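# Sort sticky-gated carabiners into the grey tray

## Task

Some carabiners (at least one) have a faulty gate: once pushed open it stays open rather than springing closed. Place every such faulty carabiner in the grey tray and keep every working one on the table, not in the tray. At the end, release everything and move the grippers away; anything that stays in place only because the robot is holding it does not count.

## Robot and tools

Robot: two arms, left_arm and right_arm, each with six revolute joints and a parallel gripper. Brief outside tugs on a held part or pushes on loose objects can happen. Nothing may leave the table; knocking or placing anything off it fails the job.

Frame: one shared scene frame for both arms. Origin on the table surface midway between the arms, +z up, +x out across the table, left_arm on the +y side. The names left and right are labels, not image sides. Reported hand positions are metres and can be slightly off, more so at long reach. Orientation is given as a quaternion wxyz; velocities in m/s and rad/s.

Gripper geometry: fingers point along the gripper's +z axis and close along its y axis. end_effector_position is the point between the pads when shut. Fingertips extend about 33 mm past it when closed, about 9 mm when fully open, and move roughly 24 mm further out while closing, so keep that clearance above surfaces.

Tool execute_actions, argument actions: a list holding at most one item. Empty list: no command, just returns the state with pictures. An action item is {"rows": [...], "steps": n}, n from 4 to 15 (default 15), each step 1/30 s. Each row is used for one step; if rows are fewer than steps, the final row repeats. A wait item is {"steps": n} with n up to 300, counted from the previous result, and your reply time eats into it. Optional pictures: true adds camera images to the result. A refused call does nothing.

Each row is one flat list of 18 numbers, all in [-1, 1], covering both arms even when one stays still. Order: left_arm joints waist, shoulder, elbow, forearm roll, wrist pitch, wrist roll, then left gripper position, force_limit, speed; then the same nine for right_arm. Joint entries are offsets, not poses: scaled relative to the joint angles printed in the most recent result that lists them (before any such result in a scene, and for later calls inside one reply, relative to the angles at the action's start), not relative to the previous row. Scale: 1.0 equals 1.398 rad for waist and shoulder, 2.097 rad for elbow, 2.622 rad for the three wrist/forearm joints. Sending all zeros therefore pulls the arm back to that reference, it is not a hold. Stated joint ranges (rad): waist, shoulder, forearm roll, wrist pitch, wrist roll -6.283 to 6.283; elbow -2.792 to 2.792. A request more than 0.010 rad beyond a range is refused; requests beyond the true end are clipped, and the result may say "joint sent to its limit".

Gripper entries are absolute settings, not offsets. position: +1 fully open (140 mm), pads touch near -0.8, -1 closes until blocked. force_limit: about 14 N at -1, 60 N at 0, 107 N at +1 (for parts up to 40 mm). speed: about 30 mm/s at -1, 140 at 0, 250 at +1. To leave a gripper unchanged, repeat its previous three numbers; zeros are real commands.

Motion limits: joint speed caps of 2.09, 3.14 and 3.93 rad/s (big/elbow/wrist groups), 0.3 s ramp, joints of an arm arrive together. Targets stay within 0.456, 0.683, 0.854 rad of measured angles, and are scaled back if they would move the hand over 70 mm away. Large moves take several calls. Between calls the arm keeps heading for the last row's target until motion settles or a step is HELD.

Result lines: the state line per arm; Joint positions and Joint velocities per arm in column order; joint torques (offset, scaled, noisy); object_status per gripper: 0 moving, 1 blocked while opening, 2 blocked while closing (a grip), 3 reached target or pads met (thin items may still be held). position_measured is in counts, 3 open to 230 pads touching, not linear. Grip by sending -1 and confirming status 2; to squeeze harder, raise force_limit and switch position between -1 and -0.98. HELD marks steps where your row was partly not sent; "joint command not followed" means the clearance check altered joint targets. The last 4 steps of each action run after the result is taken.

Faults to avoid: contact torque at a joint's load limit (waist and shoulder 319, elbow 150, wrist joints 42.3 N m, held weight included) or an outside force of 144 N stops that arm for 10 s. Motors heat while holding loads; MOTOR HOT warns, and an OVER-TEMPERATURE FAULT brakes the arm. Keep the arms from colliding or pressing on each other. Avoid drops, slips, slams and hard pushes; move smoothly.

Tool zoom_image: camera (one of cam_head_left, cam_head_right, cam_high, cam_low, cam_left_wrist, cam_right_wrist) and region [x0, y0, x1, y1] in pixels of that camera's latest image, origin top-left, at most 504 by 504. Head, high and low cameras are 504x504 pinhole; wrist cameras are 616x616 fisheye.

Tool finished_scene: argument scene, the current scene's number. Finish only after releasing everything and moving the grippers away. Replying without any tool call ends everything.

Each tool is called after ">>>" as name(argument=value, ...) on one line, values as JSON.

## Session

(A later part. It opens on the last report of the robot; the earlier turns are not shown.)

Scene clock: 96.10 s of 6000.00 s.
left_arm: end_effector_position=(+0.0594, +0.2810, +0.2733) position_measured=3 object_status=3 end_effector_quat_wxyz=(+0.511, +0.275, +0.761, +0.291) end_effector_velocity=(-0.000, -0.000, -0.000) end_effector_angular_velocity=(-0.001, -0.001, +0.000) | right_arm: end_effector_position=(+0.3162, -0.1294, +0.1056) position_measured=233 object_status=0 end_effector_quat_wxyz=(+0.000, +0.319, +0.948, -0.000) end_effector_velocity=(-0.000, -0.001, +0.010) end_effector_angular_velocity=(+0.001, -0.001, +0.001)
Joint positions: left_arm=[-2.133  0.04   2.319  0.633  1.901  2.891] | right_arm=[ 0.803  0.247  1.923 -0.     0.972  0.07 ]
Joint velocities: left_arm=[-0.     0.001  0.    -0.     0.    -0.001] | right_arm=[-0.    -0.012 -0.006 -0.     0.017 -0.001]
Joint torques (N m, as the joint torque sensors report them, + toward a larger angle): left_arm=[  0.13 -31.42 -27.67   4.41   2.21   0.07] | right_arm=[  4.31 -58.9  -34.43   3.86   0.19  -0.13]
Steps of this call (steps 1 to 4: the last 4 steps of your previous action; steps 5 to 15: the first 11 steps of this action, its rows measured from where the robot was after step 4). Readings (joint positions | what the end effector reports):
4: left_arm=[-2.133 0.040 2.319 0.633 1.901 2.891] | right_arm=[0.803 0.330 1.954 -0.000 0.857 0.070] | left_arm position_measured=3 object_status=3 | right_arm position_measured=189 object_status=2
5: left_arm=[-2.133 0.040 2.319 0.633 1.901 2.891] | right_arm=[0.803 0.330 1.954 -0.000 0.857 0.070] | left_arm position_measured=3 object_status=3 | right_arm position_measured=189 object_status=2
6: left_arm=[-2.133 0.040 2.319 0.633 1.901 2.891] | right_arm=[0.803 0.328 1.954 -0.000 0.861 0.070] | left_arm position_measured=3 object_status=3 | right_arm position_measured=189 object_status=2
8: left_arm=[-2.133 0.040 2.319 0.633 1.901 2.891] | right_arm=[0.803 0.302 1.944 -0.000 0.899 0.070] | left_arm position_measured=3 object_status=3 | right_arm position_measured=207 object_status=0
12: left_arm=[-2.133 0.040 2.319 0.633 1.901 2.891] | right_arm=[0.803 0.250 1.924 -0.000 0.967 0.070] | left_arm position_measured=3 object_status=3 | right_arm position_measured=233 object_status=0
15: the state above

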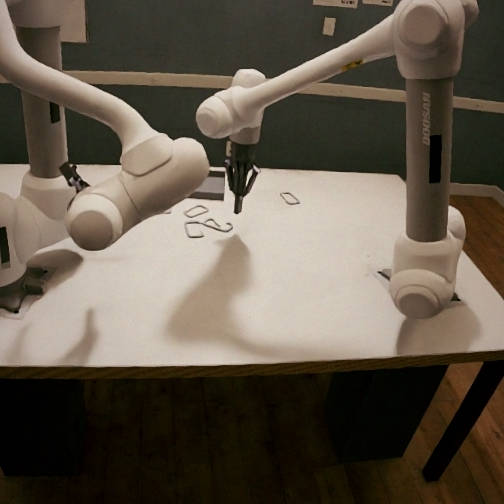

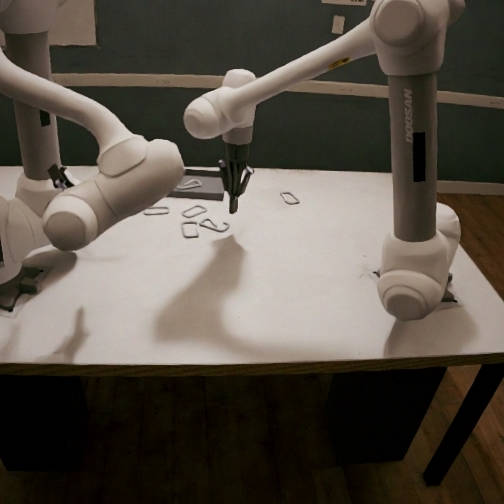

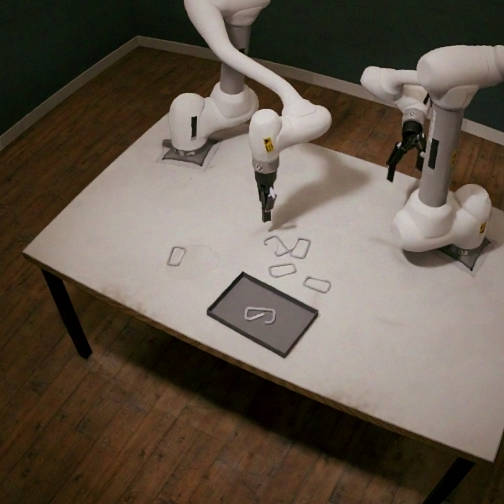

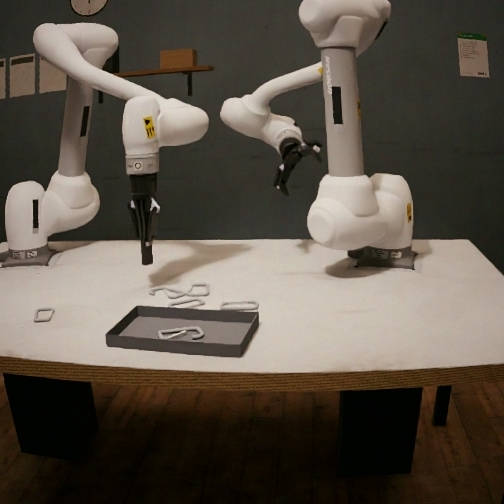

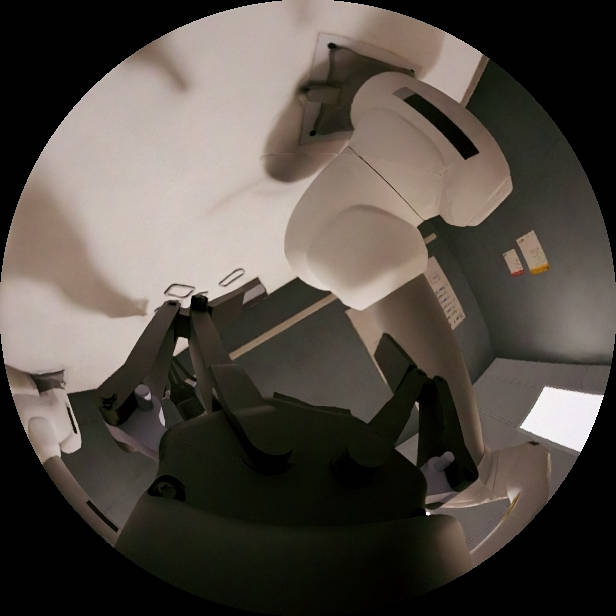

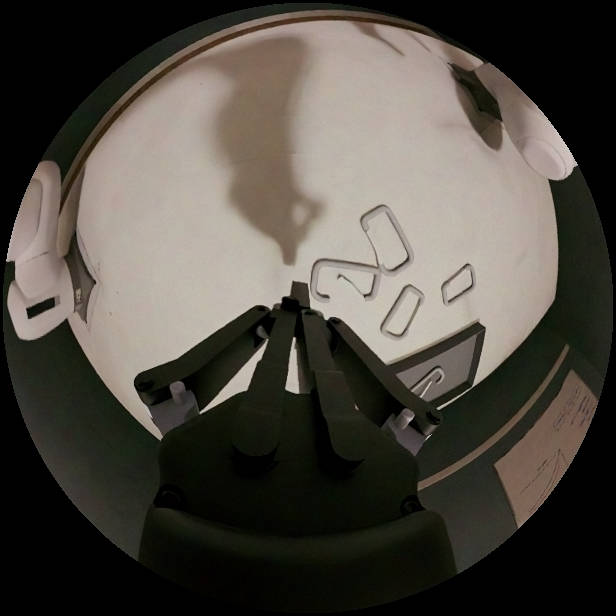

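>>> zoom_image(camera="cam_right_wrist", region=[280,170,500,390])

Region (280, 170, 500, 390) of cam_right_wrist's 616x616 image, scaled by 2.291, with more detail than that image has.

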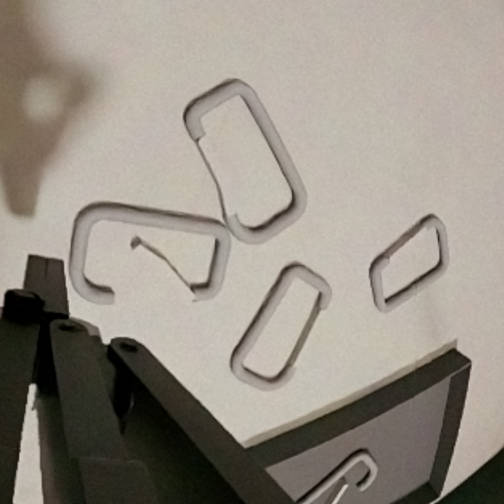

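>>> execute_actions(actions=[{"rows":[[0,0,0,0,0,0,1,0,0,-0.0036,0.045,-0.0136,0,-0.0133,-0.534,0.2,-0.5,0.3]],"steps":15}])

>>> execute_actions(actions=[{"steps":15}], pictures=true)

>>> zoom_image(camera="cam_right_wrist", region=[200,200,400,400])

Scene clock: 97.40 s of 6000.00 s.
left_arm: end_effector_position=(+0.0594, +0.2810, +0.2733) position_measured=3 object_status=3 end_effector_quat_wxyz=(+0.511, +0.275, +0.761, +0.291) end_effector_velocity=(-0.000, -0.000, -0.000) end_effector_angular_velocity=(-0.001, -0.001, -0.001) | right_arm: end_effector_position=(+0.3284, -0.1147, +0.0873) position_measured=146 object_status=0 end_effector_quat_wxyz=(+0.000, -0.019, +1.000, -0.000) end_effector_velocity=(+0.042, +0.048, -0.066) end_effector_angular_velocity=(-0.000, +0.001, +3.368)
Joint positions: left_arm=[-2.133  0.04   2.319  0.633  1.901  2.891] | right_arm=[ 0.799  0.292  1.903 -0.     0.947 -0.62 ]
Joint velocities: left_arm=[-0.001  0.001 -0.     0.001  0.    -0.002] | right_arm=[-0.013  0.152 -0.067  0.    -0.085 -3.381]
Joint torques (N m, as the joint torque sensors report them, + toward a larger angle): left_arm=[ -0.58 -31.6  -27.86   4.34   2.29   0.06] | right_arm=[  5.55 -70.76 -32.8    3.81   0.13  -0.12]
Steps of this call (steps 1 to 4: the last 4 steps of your previous action; steps 5 to 15: the robot went on to your last target; steps 16 to 28: nothing new was sent; steps 29 to 39: the first 11 steps of this action). Readings (joint positions | what the end effector reports):
29: left_arm=[-2.133 0.040 2.319 0.633 1.901 2.891] | right_arm=[0.803 0.246 1.923 -0.000 0.973 0.070] | left_arm position_measured=3 object_status=3 | right_arm position_measured=233 object_status=0
30: left_arm=[-2.133 0.040 2.319 0.633 1.901 2.891] | right_arm=[0.803 0.247 1.922 -0.000 0.973 0.063] | left_arm position_measured=3 object_status=3 | right_arm position_measured=233 object_status=0
32: left_arm=[-2.133 0.040 2.319 0.633 1.901 2.891] | right_arm=[0.803 0.251 1.920 -0.000 0.970 0.007] | left_arm position_measured=3 object_status=3 | right_arm position_measured=211 object_status=0
36: left_arm=[-2.133 0.040 2.319 0.633 1.901 2.891] | right_arm=[0.801 0.272 1.911 -0.000 0.958 -0.278] | left_arm position_measured=3 object_status=3 | right_arm position_measured=174 object_status=0
39: the state above

Scene clock: 97.90 s of 6000.00 s.
left_arm: end_effector_position=(+0.0594, +0.2810, +0.2733) position_measured=3 object_status=3 end_effector_quat_wxyz=(+0.511, +0.275, +0.761, +0.291) end_effector_velocity=(+0.000, -0.000, +0.000) end_effector_angular_velocity=(-0.001, +0.001, -0.001) | right_arm: end_effector_position=(+0.3335, -0.1089, +0.0792) position_measured=104 object_status=3 end_effector_quat_wxyz=(+0.000, -0.364, +0.931, -0.000) end_effector_velocity=(+0.001, -0.000, +0.000) end_effector_angular_velocity=(+0.001, -0.000, +0.002)
Joint positions: left_arm=[-2.133  0.04   2.319  0.633  1.901  2.891] | right_arm=[ 0.798  0.31   1.895 -0.     0.937 -1.329]
Joint velocities: left_arm=[-0.    -0.001 -0.     0.    -0.     0.   ] | right_arm=[-0.001 -0.    -0.     0.    -0.    -0.003]
Joint torques (N m, as the joint torque sensors report them, + toward a larger angle): left_arm=[ -0.4  -31.12 -27.76   4.32   2.25   0.13] | right_arm=[  3.43 -67.11 -32.18   3.64  -0.2   -0.32]
Kept back: nothing.
Steps of this call (steps 1 to 4: the last 4 steps of your previous action; steps 5 to 15: the robot went on to your last target). Readings (joint positions | what the end effector reports):
1: left_arm=[-2.133 0.040 2.319 0.633 1.901 2.891] | right_arm=[0.799 0.296 1.901 -0.000 0.945 -0.734] | left_arm position_measured=3 object_status=3 | right_arm position_measured=136 object_status=0
2: left_arm=[-2.133 0.040 2.319 0.633 1.901 2.891] | right_arm=[0.799 0.300 1.899 -0.000 0.942 -0.843] | left_arm position_measured=3 object_status=3 | right_arm position_measured=127 object_status=0
4: left_arm=[-2.133 0.040 2.319 0.633 1.901 2.891] | right_arm=[0.798 0.306 1.897 -0.000 0.939 -1.035] | left_arm position_measured=3 object_status=3 | right_arm position_measured=109 object_status=0
8: left_arm=[-2.133 0.040 2.319 0.633 1.901 2.891] | right_arm=[0.798 0.310 1.895 -0.000 0.937 -1.280] | left_arm position_measured=3 object_status=3 | right_arm position_measured=104 object_status=0
15: the state above

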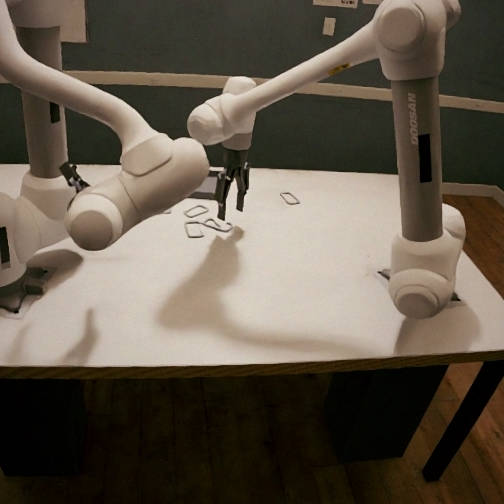

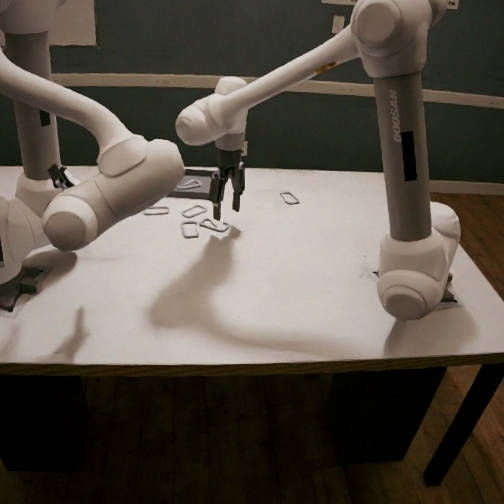

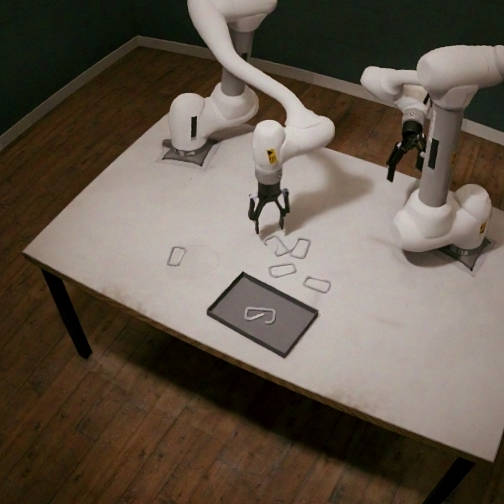

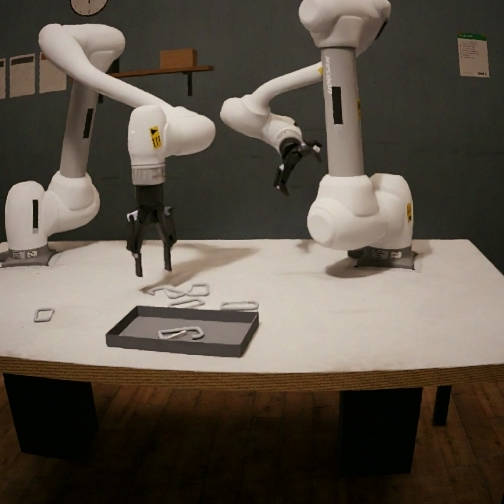

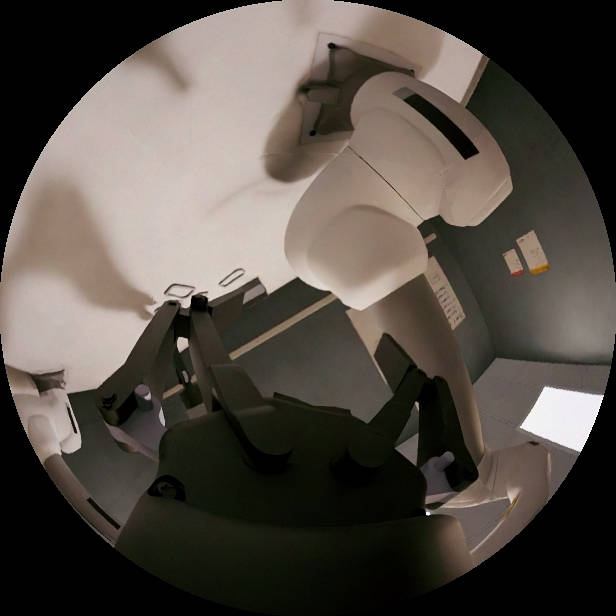

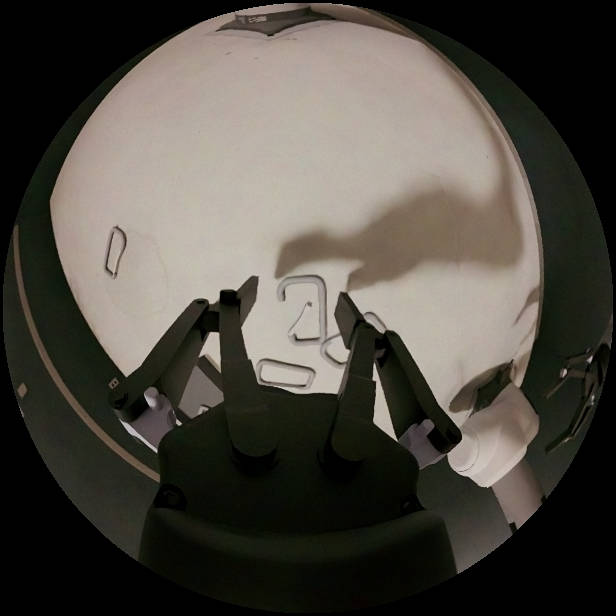

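Region (200, 200, 400, 400) of cam_right_wrist's 616x616 image, scaled by 2.520, with more detail than that image has.

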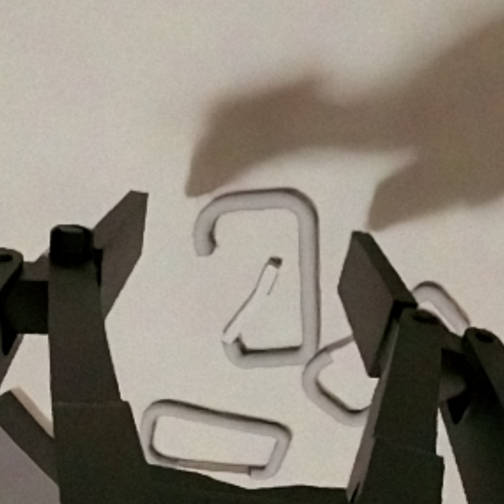

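>>> execute_actions(actions=[{"rows":[[0,0,0,0,0,0,1,0,0,0.0013,0.0065,-0.0064,0,0.0015,0,0.2,-0.5,0.3],[0,0,0,0,0,0,1,0,0,0.0013,0.0065,-0.0064,0,0.0015,0,0.2,-0.5,0.3],[0,0,0,0,0,0,1,0,0,0.0013,0.0065,-0.0064,0,0.0015,0,0.2,-0.5,0.3],[0,0,0,0,0,0,1,0,0,0.0013,0.0378,0.0079,0,-0.0266,0,0.2,-0.5,0.3]],"steps":15}])

>>> execute_actions(actions=[{"rows":[[0,0,0,0,0,0,1,0,0,0,0,0,0,0,0,-0.5,-0.3,-0.3]],"steps":15}], pictures=true)

>>> zoom_image(camera="cam_right_wrist", region=[200,200,400,400])

Scene clock: 98.97 s of 6000.00 s.
left_arm: end_effector_position=(+0.0594, +0.2810, +0.2733) position_measured=3 object_status=3 end_effector_quat_wxyz=(+0.511, +0.275, +0.761, +0.291) end_effector_velocity=(-0.000, -0.000, -0.000) end_effector_angular_velocity=(-0.000, -0.000, -0.001) | right_arm: end_effector_position=(+0.3365, -0.1025, +0.0395) position_measured=104 object_status=3 end_effector_quat_wxyz=(+0.000, -0.365, +0.931, +0.000) end_effector_velocity=(+0.001, +0.003, -0.022) end_effector_angular_velocity=(+0.005, -0.004, +0.001)
Joint positions: left_arm=[-2.133  0.04   2.319  0.633  1.901  2.891] | right_arm=[ 0.799  0.361  1.91  -0.     0.87  -1.33 ]
Joint velocities: left_arm=[-0.001  0.     0.    -0.    -0.    -0.   ] | right_arm=[ 0.002  0.025  0.014 -0.001 -0.046  0.001]
Joint torques (N m, as the joint torque sensors report them, + toward a larger angle): left_arm=[ -0.01 -31.27 -27.65   4.42   2.29   0.04] | right_arm=[  4.4  -73.06 -32.99   3.51   0.06  -0.41]
Steps of this call (steps 1 to 15: the robot went on to your last target; steps 16 to 21: nothing new was sent; steps 22 to 32: the first 11 steps of this action). Readings (joint positions | what the end effector reports):
22: left_arm=[-2.133 0.040 2.319 0.633 1.901 2.891] | right_arm=[0.798 0.310 1.894 -0.000 0.937 -1.330] | left_arm position_measured=3 object_status=3 | right_arm position_measured=104 object_status=3
23: left_arm=[-2.133 0.040 2.319 0.633 1.901 2.891] | right_arm=[0.798 0.312 1.892 -0.000 0.937 -1.330] | left_arm position_measured=3 object_status=3 | right_arm position_measured=104 object_status=3
25: left_arm=[-2.133 0.040 2.319 0.633 1.901 2.891] | right_arm=[0.798 0.317 1.885 -0.000 0.939 -1.330] | left_arm position_measured=3 object_status=3 | right_arm position_measured=104 object_status=3
29: left_arm=[-2.133 0.040 2.319 0.633 1.901 2.891] | right_arm=[0.799 0.353 1.905 -0.000 0.884 -1.330] | left_arm position_measured=3 object_status=3 | right_arm position_measured=104 object_status=3
32: the state above

Scene clock: 99.47 s of 6000.00 s.
left_arm: end_effector_position=(+0.0594, +0.2810, +0.2733) position_measured=3 object_status=3 end_effector_quat_wxyz=(+0.511, +0.275, +0.761, +0.291) end_effector_velocity=(-0.000, +0.000, +0.000) end_effector_angular_velocity=(-0.002, +0.001, -0.001) | right_arm: end_effector_position=(+0.3365, -0.1023, +0.0383) position_measured=147 object_status=0 end_effector_quat_wxyz=(+0.000, -0.365, +0.931, +0.000) end_effector_velocity=(-0.000, -0.000, +0.001) end_effector_angular_velocity=(+0.001, +0.000, -0.001)
Joint positions: left_arm=[-2.133  0.04   2.319  0.633  1.901  2.891] | right_arm=[ 0.799  0.363  1.911 -0.     0.867 -1.329]
Joint velocities: left_arm=[-0.001 -0.001  0.    -0.    -0.    -0.001] | right_arm=[-0.    -0.001  0.     0.001  0.     0.   ]
Joint torques (N m, as the joint torque sensors report them, + toward a larger angle): left_arm=[ -0.55 -31.5  -28.03   4.35   2.16   0.06] | right_arm=[ -4.57 -29.78 -10.1    0.35  -2.61   0.  ]
Steps of this call (steps 1 to 4: the last 4 steps of your previous action; steps 5 to 15: the first 11 steps of this action, its rows measured from where the robot was after step 4). Readings (joint positions | what the end effector reports):
4: left_arm=[-2.133 0.040 2.319 0.633 1.901 2.891] | right_arm=[0.799 0.363 1.911 -0.000 0.867 -1.329] | left_arm position_measured=3 object_status=3 | right_arm position_measured=104 object_status=3
5: left_arm=[-2.133 0.040 2.319 0.633 1.901 2.891] | right_arm=[0.799 0.363 1.911 -0.000 0.867 -1.329] | left_arm position_measured=3 object_status=3 | right_arm position_measured=104 object_status=0
6: left_arm=[-2.133 0.040 2.319 0.633 1.901 2.891] | right_arm=[0.799 0.363 1.911 -0.000 0.867 -1.329] | left_arm position_measured=3 object_status=3 | right_arm position_measured=106 object_status=0
8: left_arm=[-2.133 0.040 2.319 0.633 1.901 2.891] | right_arm=[0.799 0.363 1.911 -0.000 0.867 -1.329] | left_arm position_measured=3 object_status=3 | right_arm position_measured=117 object_status=0
12: left_arm=[-2.133 0.040 2.319 0.633 1.901 2.891] | right_arm=[0.799 0.363 1.911 -0.000 0.867 -1.329] | left_arm position_measured=3 object_status=3 | right_arm position_measured=140 object_status=0
15: the state above

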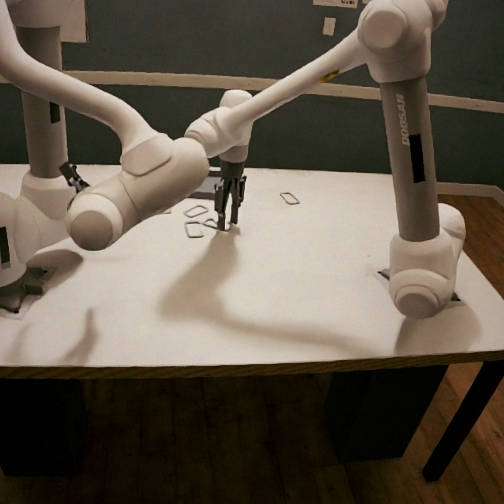

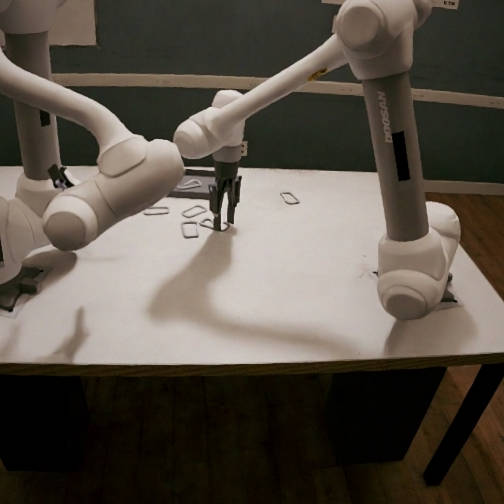

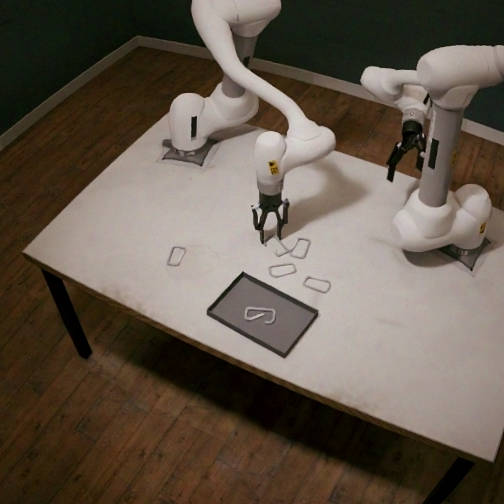

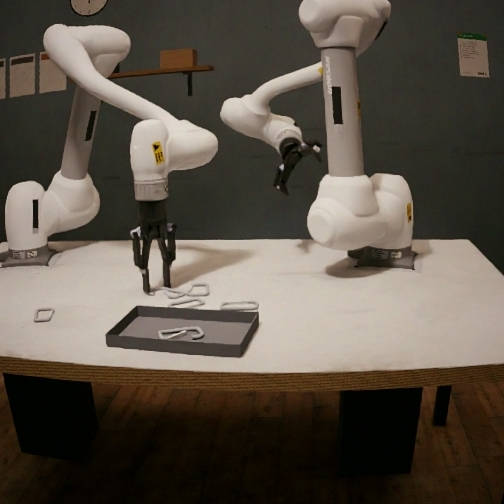

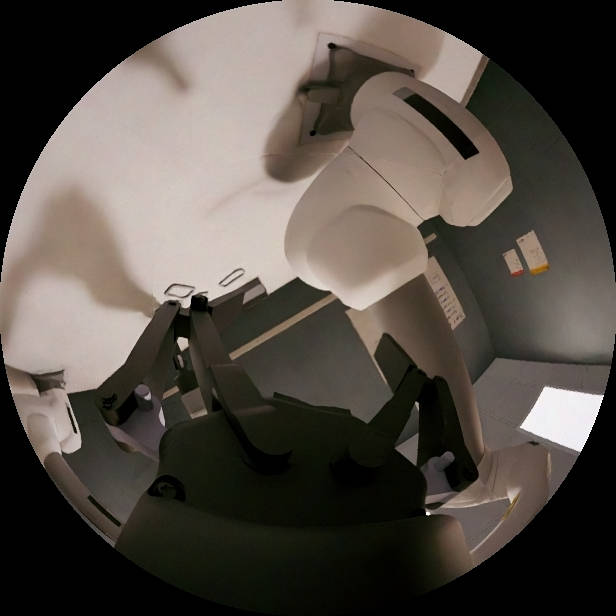

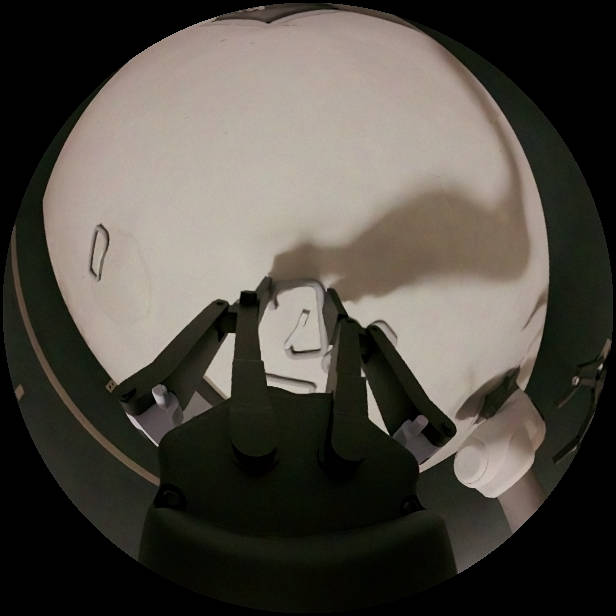

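Region (200, 200, 400, 400) of cam_right_wrist's 616x616 image, scaled by 2.520, with more detail than that image has.

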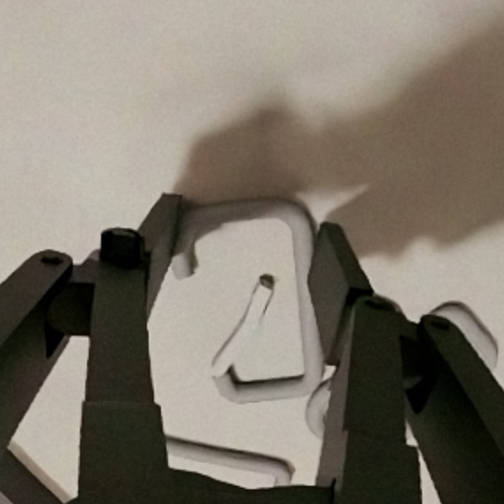

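>>> execute_actions(actions=[{"rows":[[0,0,0,0,0,0,1,0,0,0,-0.002,-0.0004,0,0.0015,0,-0.5,-0.3,-0.3],[0,0,0,0,0,0,1,0,0,0,-0.002,-0.0004,0,0.0015,0,-0.5,-0.3,-0.3],[0,0,0,0,0,0,1,0,0,0,-0.002,-0.0004,0,0.0015,0,-0.52,-0.3,-0.3]],"steps":15}], pictures=true)

>>> zoom_image(camera="cam_right_wrist", region=[200,200,400,400])

Scene clock: 99.97 s of 6000.00 s.
left_arm: end_effector_position=(+0.0594, +0.2810, +0.2733) position_measured=3 object_status=3 end_effector_quat_wxyz=(+0.511, +0.275, +0.761, +0.291) end_effector_velocity=(-0.000, +0.000, -0.000) end_effector_angular_velocity=(-0.000, +0.000, +0.001) | right_arm: end_effector_position=(+0.3364, -0.1025, +0.0407) position_measured=190 object_status=0 end_effector_quat_wxyz=(+0.000, -0.365, +0.931, +0.000) end_effector_velocity=(+0.000, +0.000, +0.001) end_effector_angular_velocity=(+0.000, -0.000, -0.000)
Joint positions: left_arm=[-2.133  0.04   2.319  0.633  1.901  2.891] | right_arm=[ 0.799  0.36   1.91  -0.     0.871 -1.329]
Joint velocities: left_arm=[-0.     0.     0.    -0.002  0.    -0.001] | right_arm=[ 0.    -0.001 -0.001 -0.     0.001  0.001]
Joint torques (N m, as the joint torque sensors report them, + toward a larger angle): left_arm=[ -0.54 -31.05 -27.69   4.41   2.31   0.01] | right_arm=[10.02  1.3  16.88  6.43 -0.03 -0.49]
Steps of this call (steps 1 to 4: the last 4 steps of your previous action; steps 5 to 15: the first 11 steps of this action). Readings (joint positions | what the end effector reports):
5: left_arm=[-2.133 0.040 2.319 0.633 1.901 2.891] | right_arm=[0.799 0.363 1.911 -0.000 0.867 -1.329] | left_arm position_measured=3 object_status=3 | right_arm position_measured=147 object_status=2
6: left_arm=[-2.133 0.040 2.319 0.633 1.901 2.891] | right_arm=[0.799 0.362 1.911 -0.000 0.868 -1.329] | left_arm position_measured=3 object_status=3 | right_arm position_measured=147 object_status=2
8: left_arm=[-2.133 0.040 2.319 0.633 1.901 2.891] | right_arm=[0.799 0.361 1.910 -0.000 0.870 -1.329] | left_arm position_measured=3 object_status=3 | right_arm position_measured=160 object_status=0
12: left_arm=[-2.133 0.040 2.319 0.633 1.901 2.891] | right_arm=[0.799 0.360 1.910 -0.000 0.871 -1.329] | left_arm position_measured=3 object_status=3 | right_arm position_measured=190 object_status=0
15: the state above

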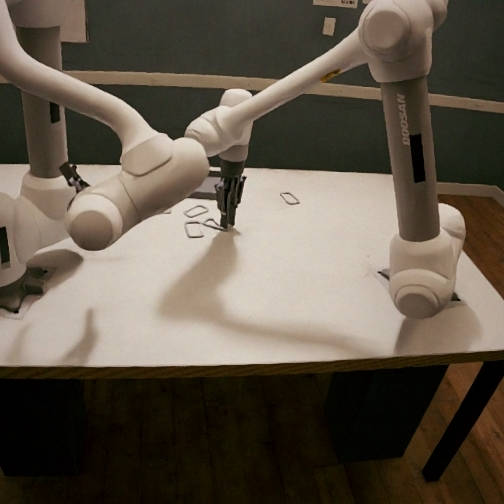

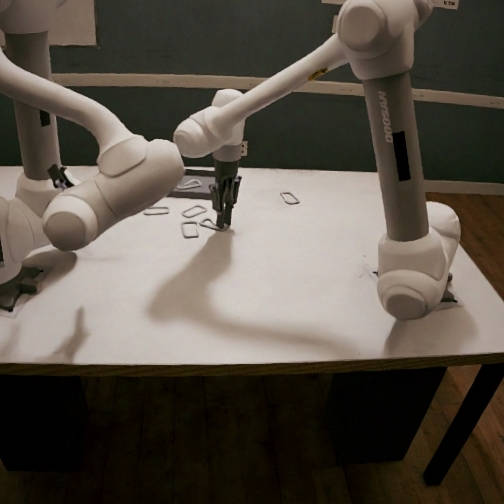

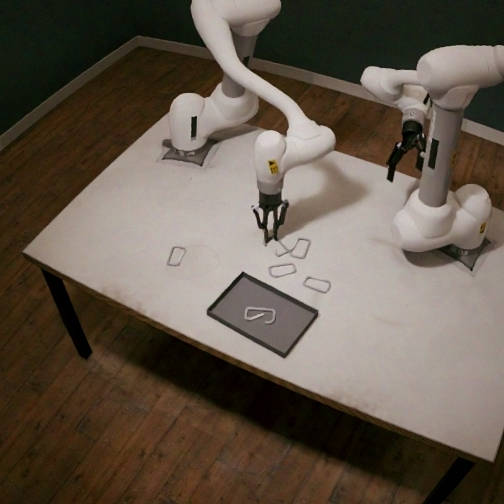

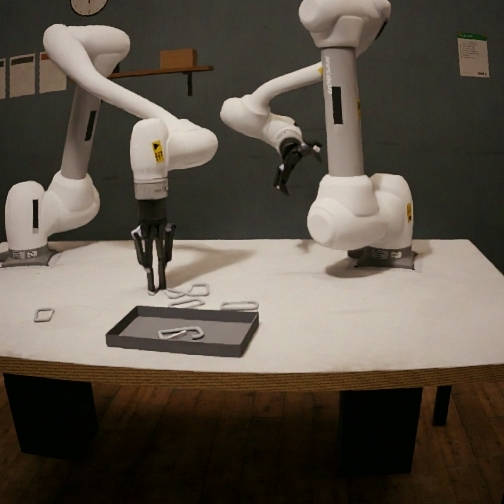

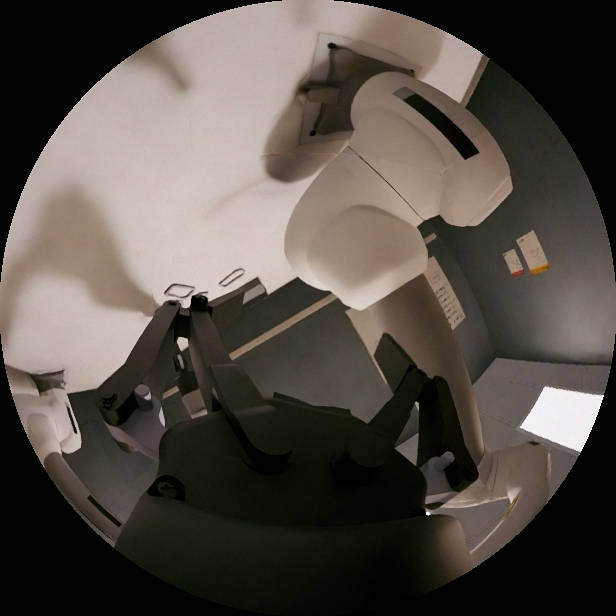

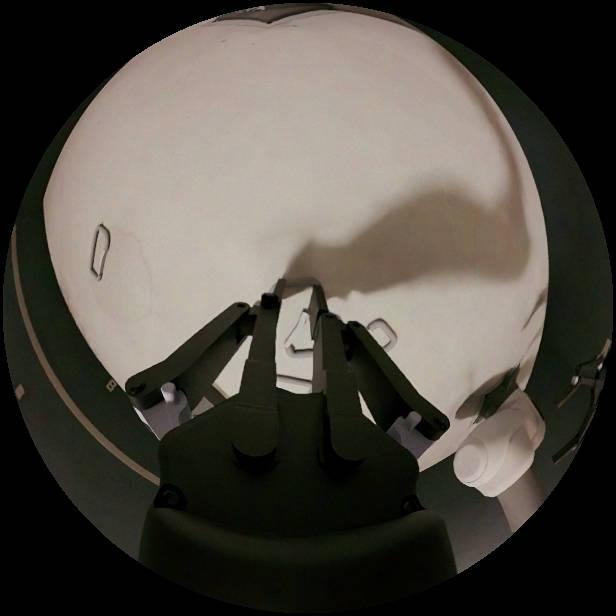

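Region (200, 200, 400, 400) of cam_right_wrist's 616x616 image, scaled by 2.520, with more detail than that image has.

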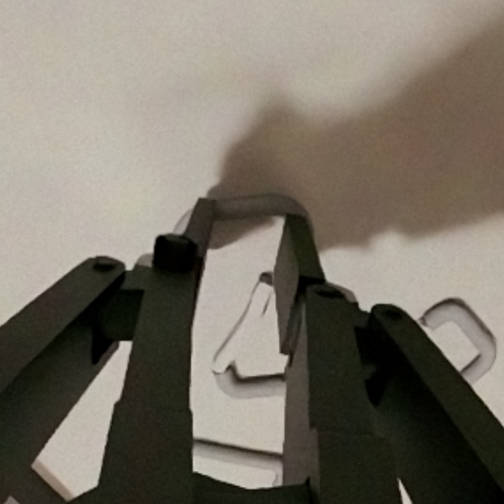

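>>> execute_actions(actions=[{"rows":[[0,0,0,0,0,0,1,0,0,0,-0.02,-0.005,0,0.015,0,-0.52,-0.3,-0.3],[0,0,0,0,0,0,1,0,0,0,-0.04,-0.01,0,0.03,0,-0.52,-0.3,-0.3],[0,0,0,0,0,0,1,0,0,0,-0.04,-0.01,0,0.03,0,0.2,-0.3,0.6]],"steps":15}])

>>> execute_actions(actions=[{"steps":8}], pictures=true)

>>> zoom_image(camera="cam_right_wrist", region=[200,200,400,400])

Scene clock: 100.50 s of 6000.00 s.
left_arm: end_effector_position=(+0.0594, +0.2810, +0.2733) position_measured=3 object_status=3 end_effector_quat_wxyz=(+0.511, +0.275, +0.761, +0.291) end_effector_velocity=(-0.000, -0.000, -0.000) end_effector_angular_velocity=(+0.002, -0.000, -0.001) | right_arm: end_effector_position=(+0.3325, -0.1083, +0.0852) position_measured=113 object_status=0 end_effector_quat_wxyz=(-0.000, -0.365, +0.931, -0.000) end_effector_velocity=(-0.000, -0.000, +0.009) end_effector_angular_velocity=(+0.002, -0.001, -0.001)
Joint positions: left_arm=[-2.133  0.04   2.319  0.633  1.901  2.891] | right_arm=[ 0.799  0.305  1.889 -0.     0.949 -1.329]
Joint velocities: left_arm=[-0.     0.001  0.     0.001 -0.     0.002] | right_arm=[-0.    -0.011 -0.005  0.001  0.014  0.   ]
Joint torques (N m, as the joint torque sensors report them, + toward a larger angle): left_arm=[ -0.02 -31.53 -28.04   4.27   2.24   0.04] | right_arm=[  2.53 -62.95 -30.99   3.51  -0.23  -0.23]
Steps of this call (steps 1 to 4: the last 4 steps of your previous action; step 5: the robot went on to your last target; steps 6 to 16: the first 11 steps of this action). Readings (joint positions | what the end effector reports):
6: left_arm=[-2.133 0.040 2.319 0.633 1.901 2.891] | right_arm=[0.799 0.360 1.910 -0.000 0.871 -1.329] | left_arm position_measured=3 object_status=3 | right_arm position_measured=190 object_status=2
7: left_arm=[-2.133 0.040 2.319 0.633 1.901 2.891] | right_arm=[0.799 0.357 1.909 -0.000 0.876 -1.329] | left_arm position_measured=3 object_status=3 | right_arm position_measured=190 object_status=2
9: left_arm=[-2.133 0.040 2.319 0.633 1.901 2.891] | right_arm=[0.799 0.335 1.901 -0.000 0.908 -1.329] | left_arm position_measured=3 object_status=3 | right_arm position_measured=191 object_status=0
13: left_arm=[-2.133 0.040 2.319 0.633 1.901 2.891] | right_arm=[0.799 0.307 1.890 -0.000 0.945 -1.329] | left_arm position_measured=3 object_status=3 | right_arm position_measured=146 object_status=0
16: the state above

Scene clock: 100.77 s of 6000.00 s.
left_arm: end_effector_position=(+0.0594, +0.2810, +0.2733) position_measured=3 object_status=3 end_effector_quat_wxyz=(+0.511, +0.275, +0.761, +0.291) end_effector_velocity=(-0.000, -0.000, -0.000) end_effector_angular_velocity=(+0.002, -0.002, -0.000) | right_arm: end_effector_position=(+0.3325, -0.1083, +0.0859) position_measured=104 object_status=3 end_effector_quat_wxyz=(-0.000, -0.365, +0.931, -0.000) end_effector_velocity=(+0.000, +0.000, +0.000) end_effector_angular_velocity=(+0.000, +0.000, -0.001)
Joint positions: left_arm=[-2.133  0.04   2.319  0.633  1.901  2.891] | right_arm=[ 0.799  0.304  1.889 -0.     0.95  -1.329]
Joint velocities: left_arm=[-0.     0.002 -0.     0.    -0.     0.   ] | right_arm=[-0.     0.    -0.001  0.     0.     0.001]
Joint torques (N m, as the joint torque sensors report them, + toward a larger angle): left_arm=[ -0.18 -31.08 -27.79   4.28   2.18  -0.07] | right_arm=[  3.02 -65.46 -32.04   3.59   0.03  -0.52]
Kept back: nothing.
Steps of this call (steps 1 to 4: the last 4 steps of your previous action; steps 5 to 8: the robot went on to your last target). Readings (joint positions | what the end effector reports):
1: left_arm=[-2.133 0.040 2.319 0.633 1.901 2.891] | right_arm=[0.799 0.305 1.889 -0.000 0.949 -1.329] | left_arm position_measured=3 object_status=3 | right_arm position_measured=105 object_status=0
2: left_arm=[-2.133 0.040 2.319 0.633 1.901 2.891] | right_arm=[0.799 0.304 1.889 -0.000 0.949 -1.329] | left_arm position_measured=3 object_status=3 | right_arm position_measured=104 object_status=0
4: left_arm=[-2.133 0.040 2.319 0.633 1.901 2.891] | right_arm=[0.799 0.304 1.889 -0.000 0.950 -1.329] | left_arm position_measured=3 object_status=3 | right_arm position_measured=104 object_status=0
8: the state above

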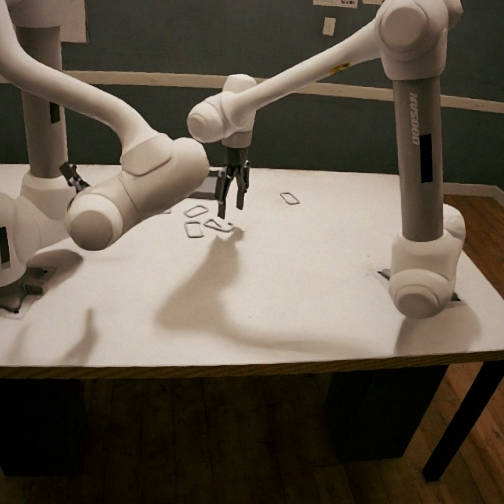

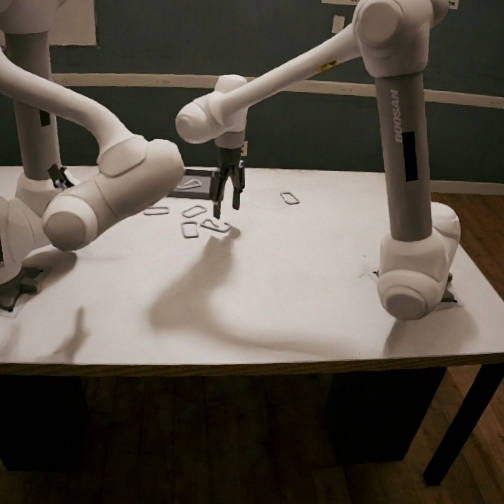

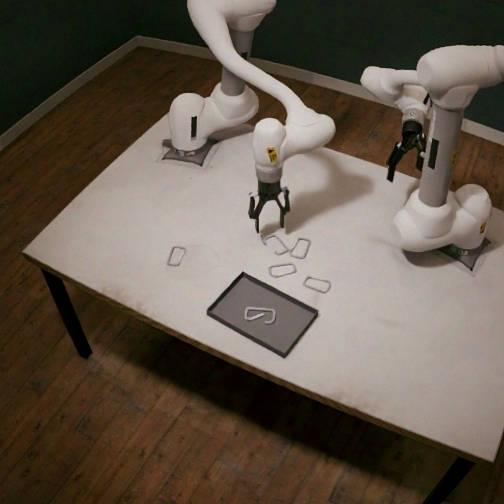

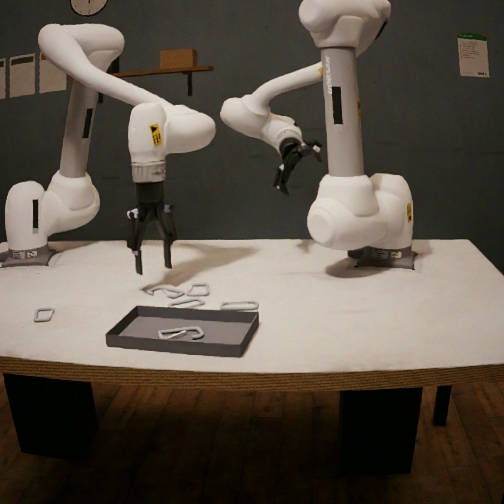

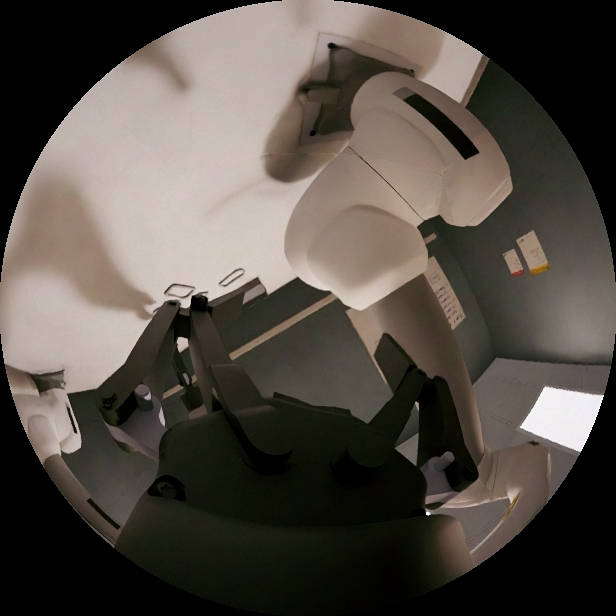

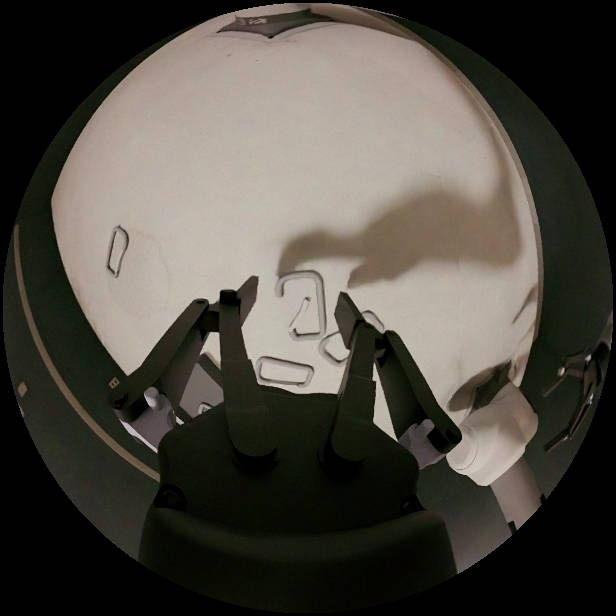

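Region (200, 200, 400, 400) of cam_right_wrist's 616x616 image, scaled by 2.520, with more detail than that image has.

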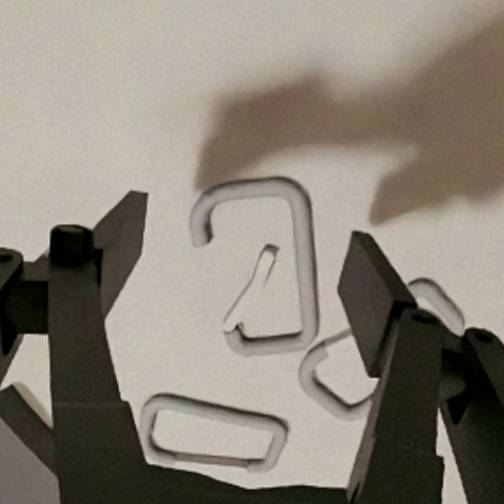

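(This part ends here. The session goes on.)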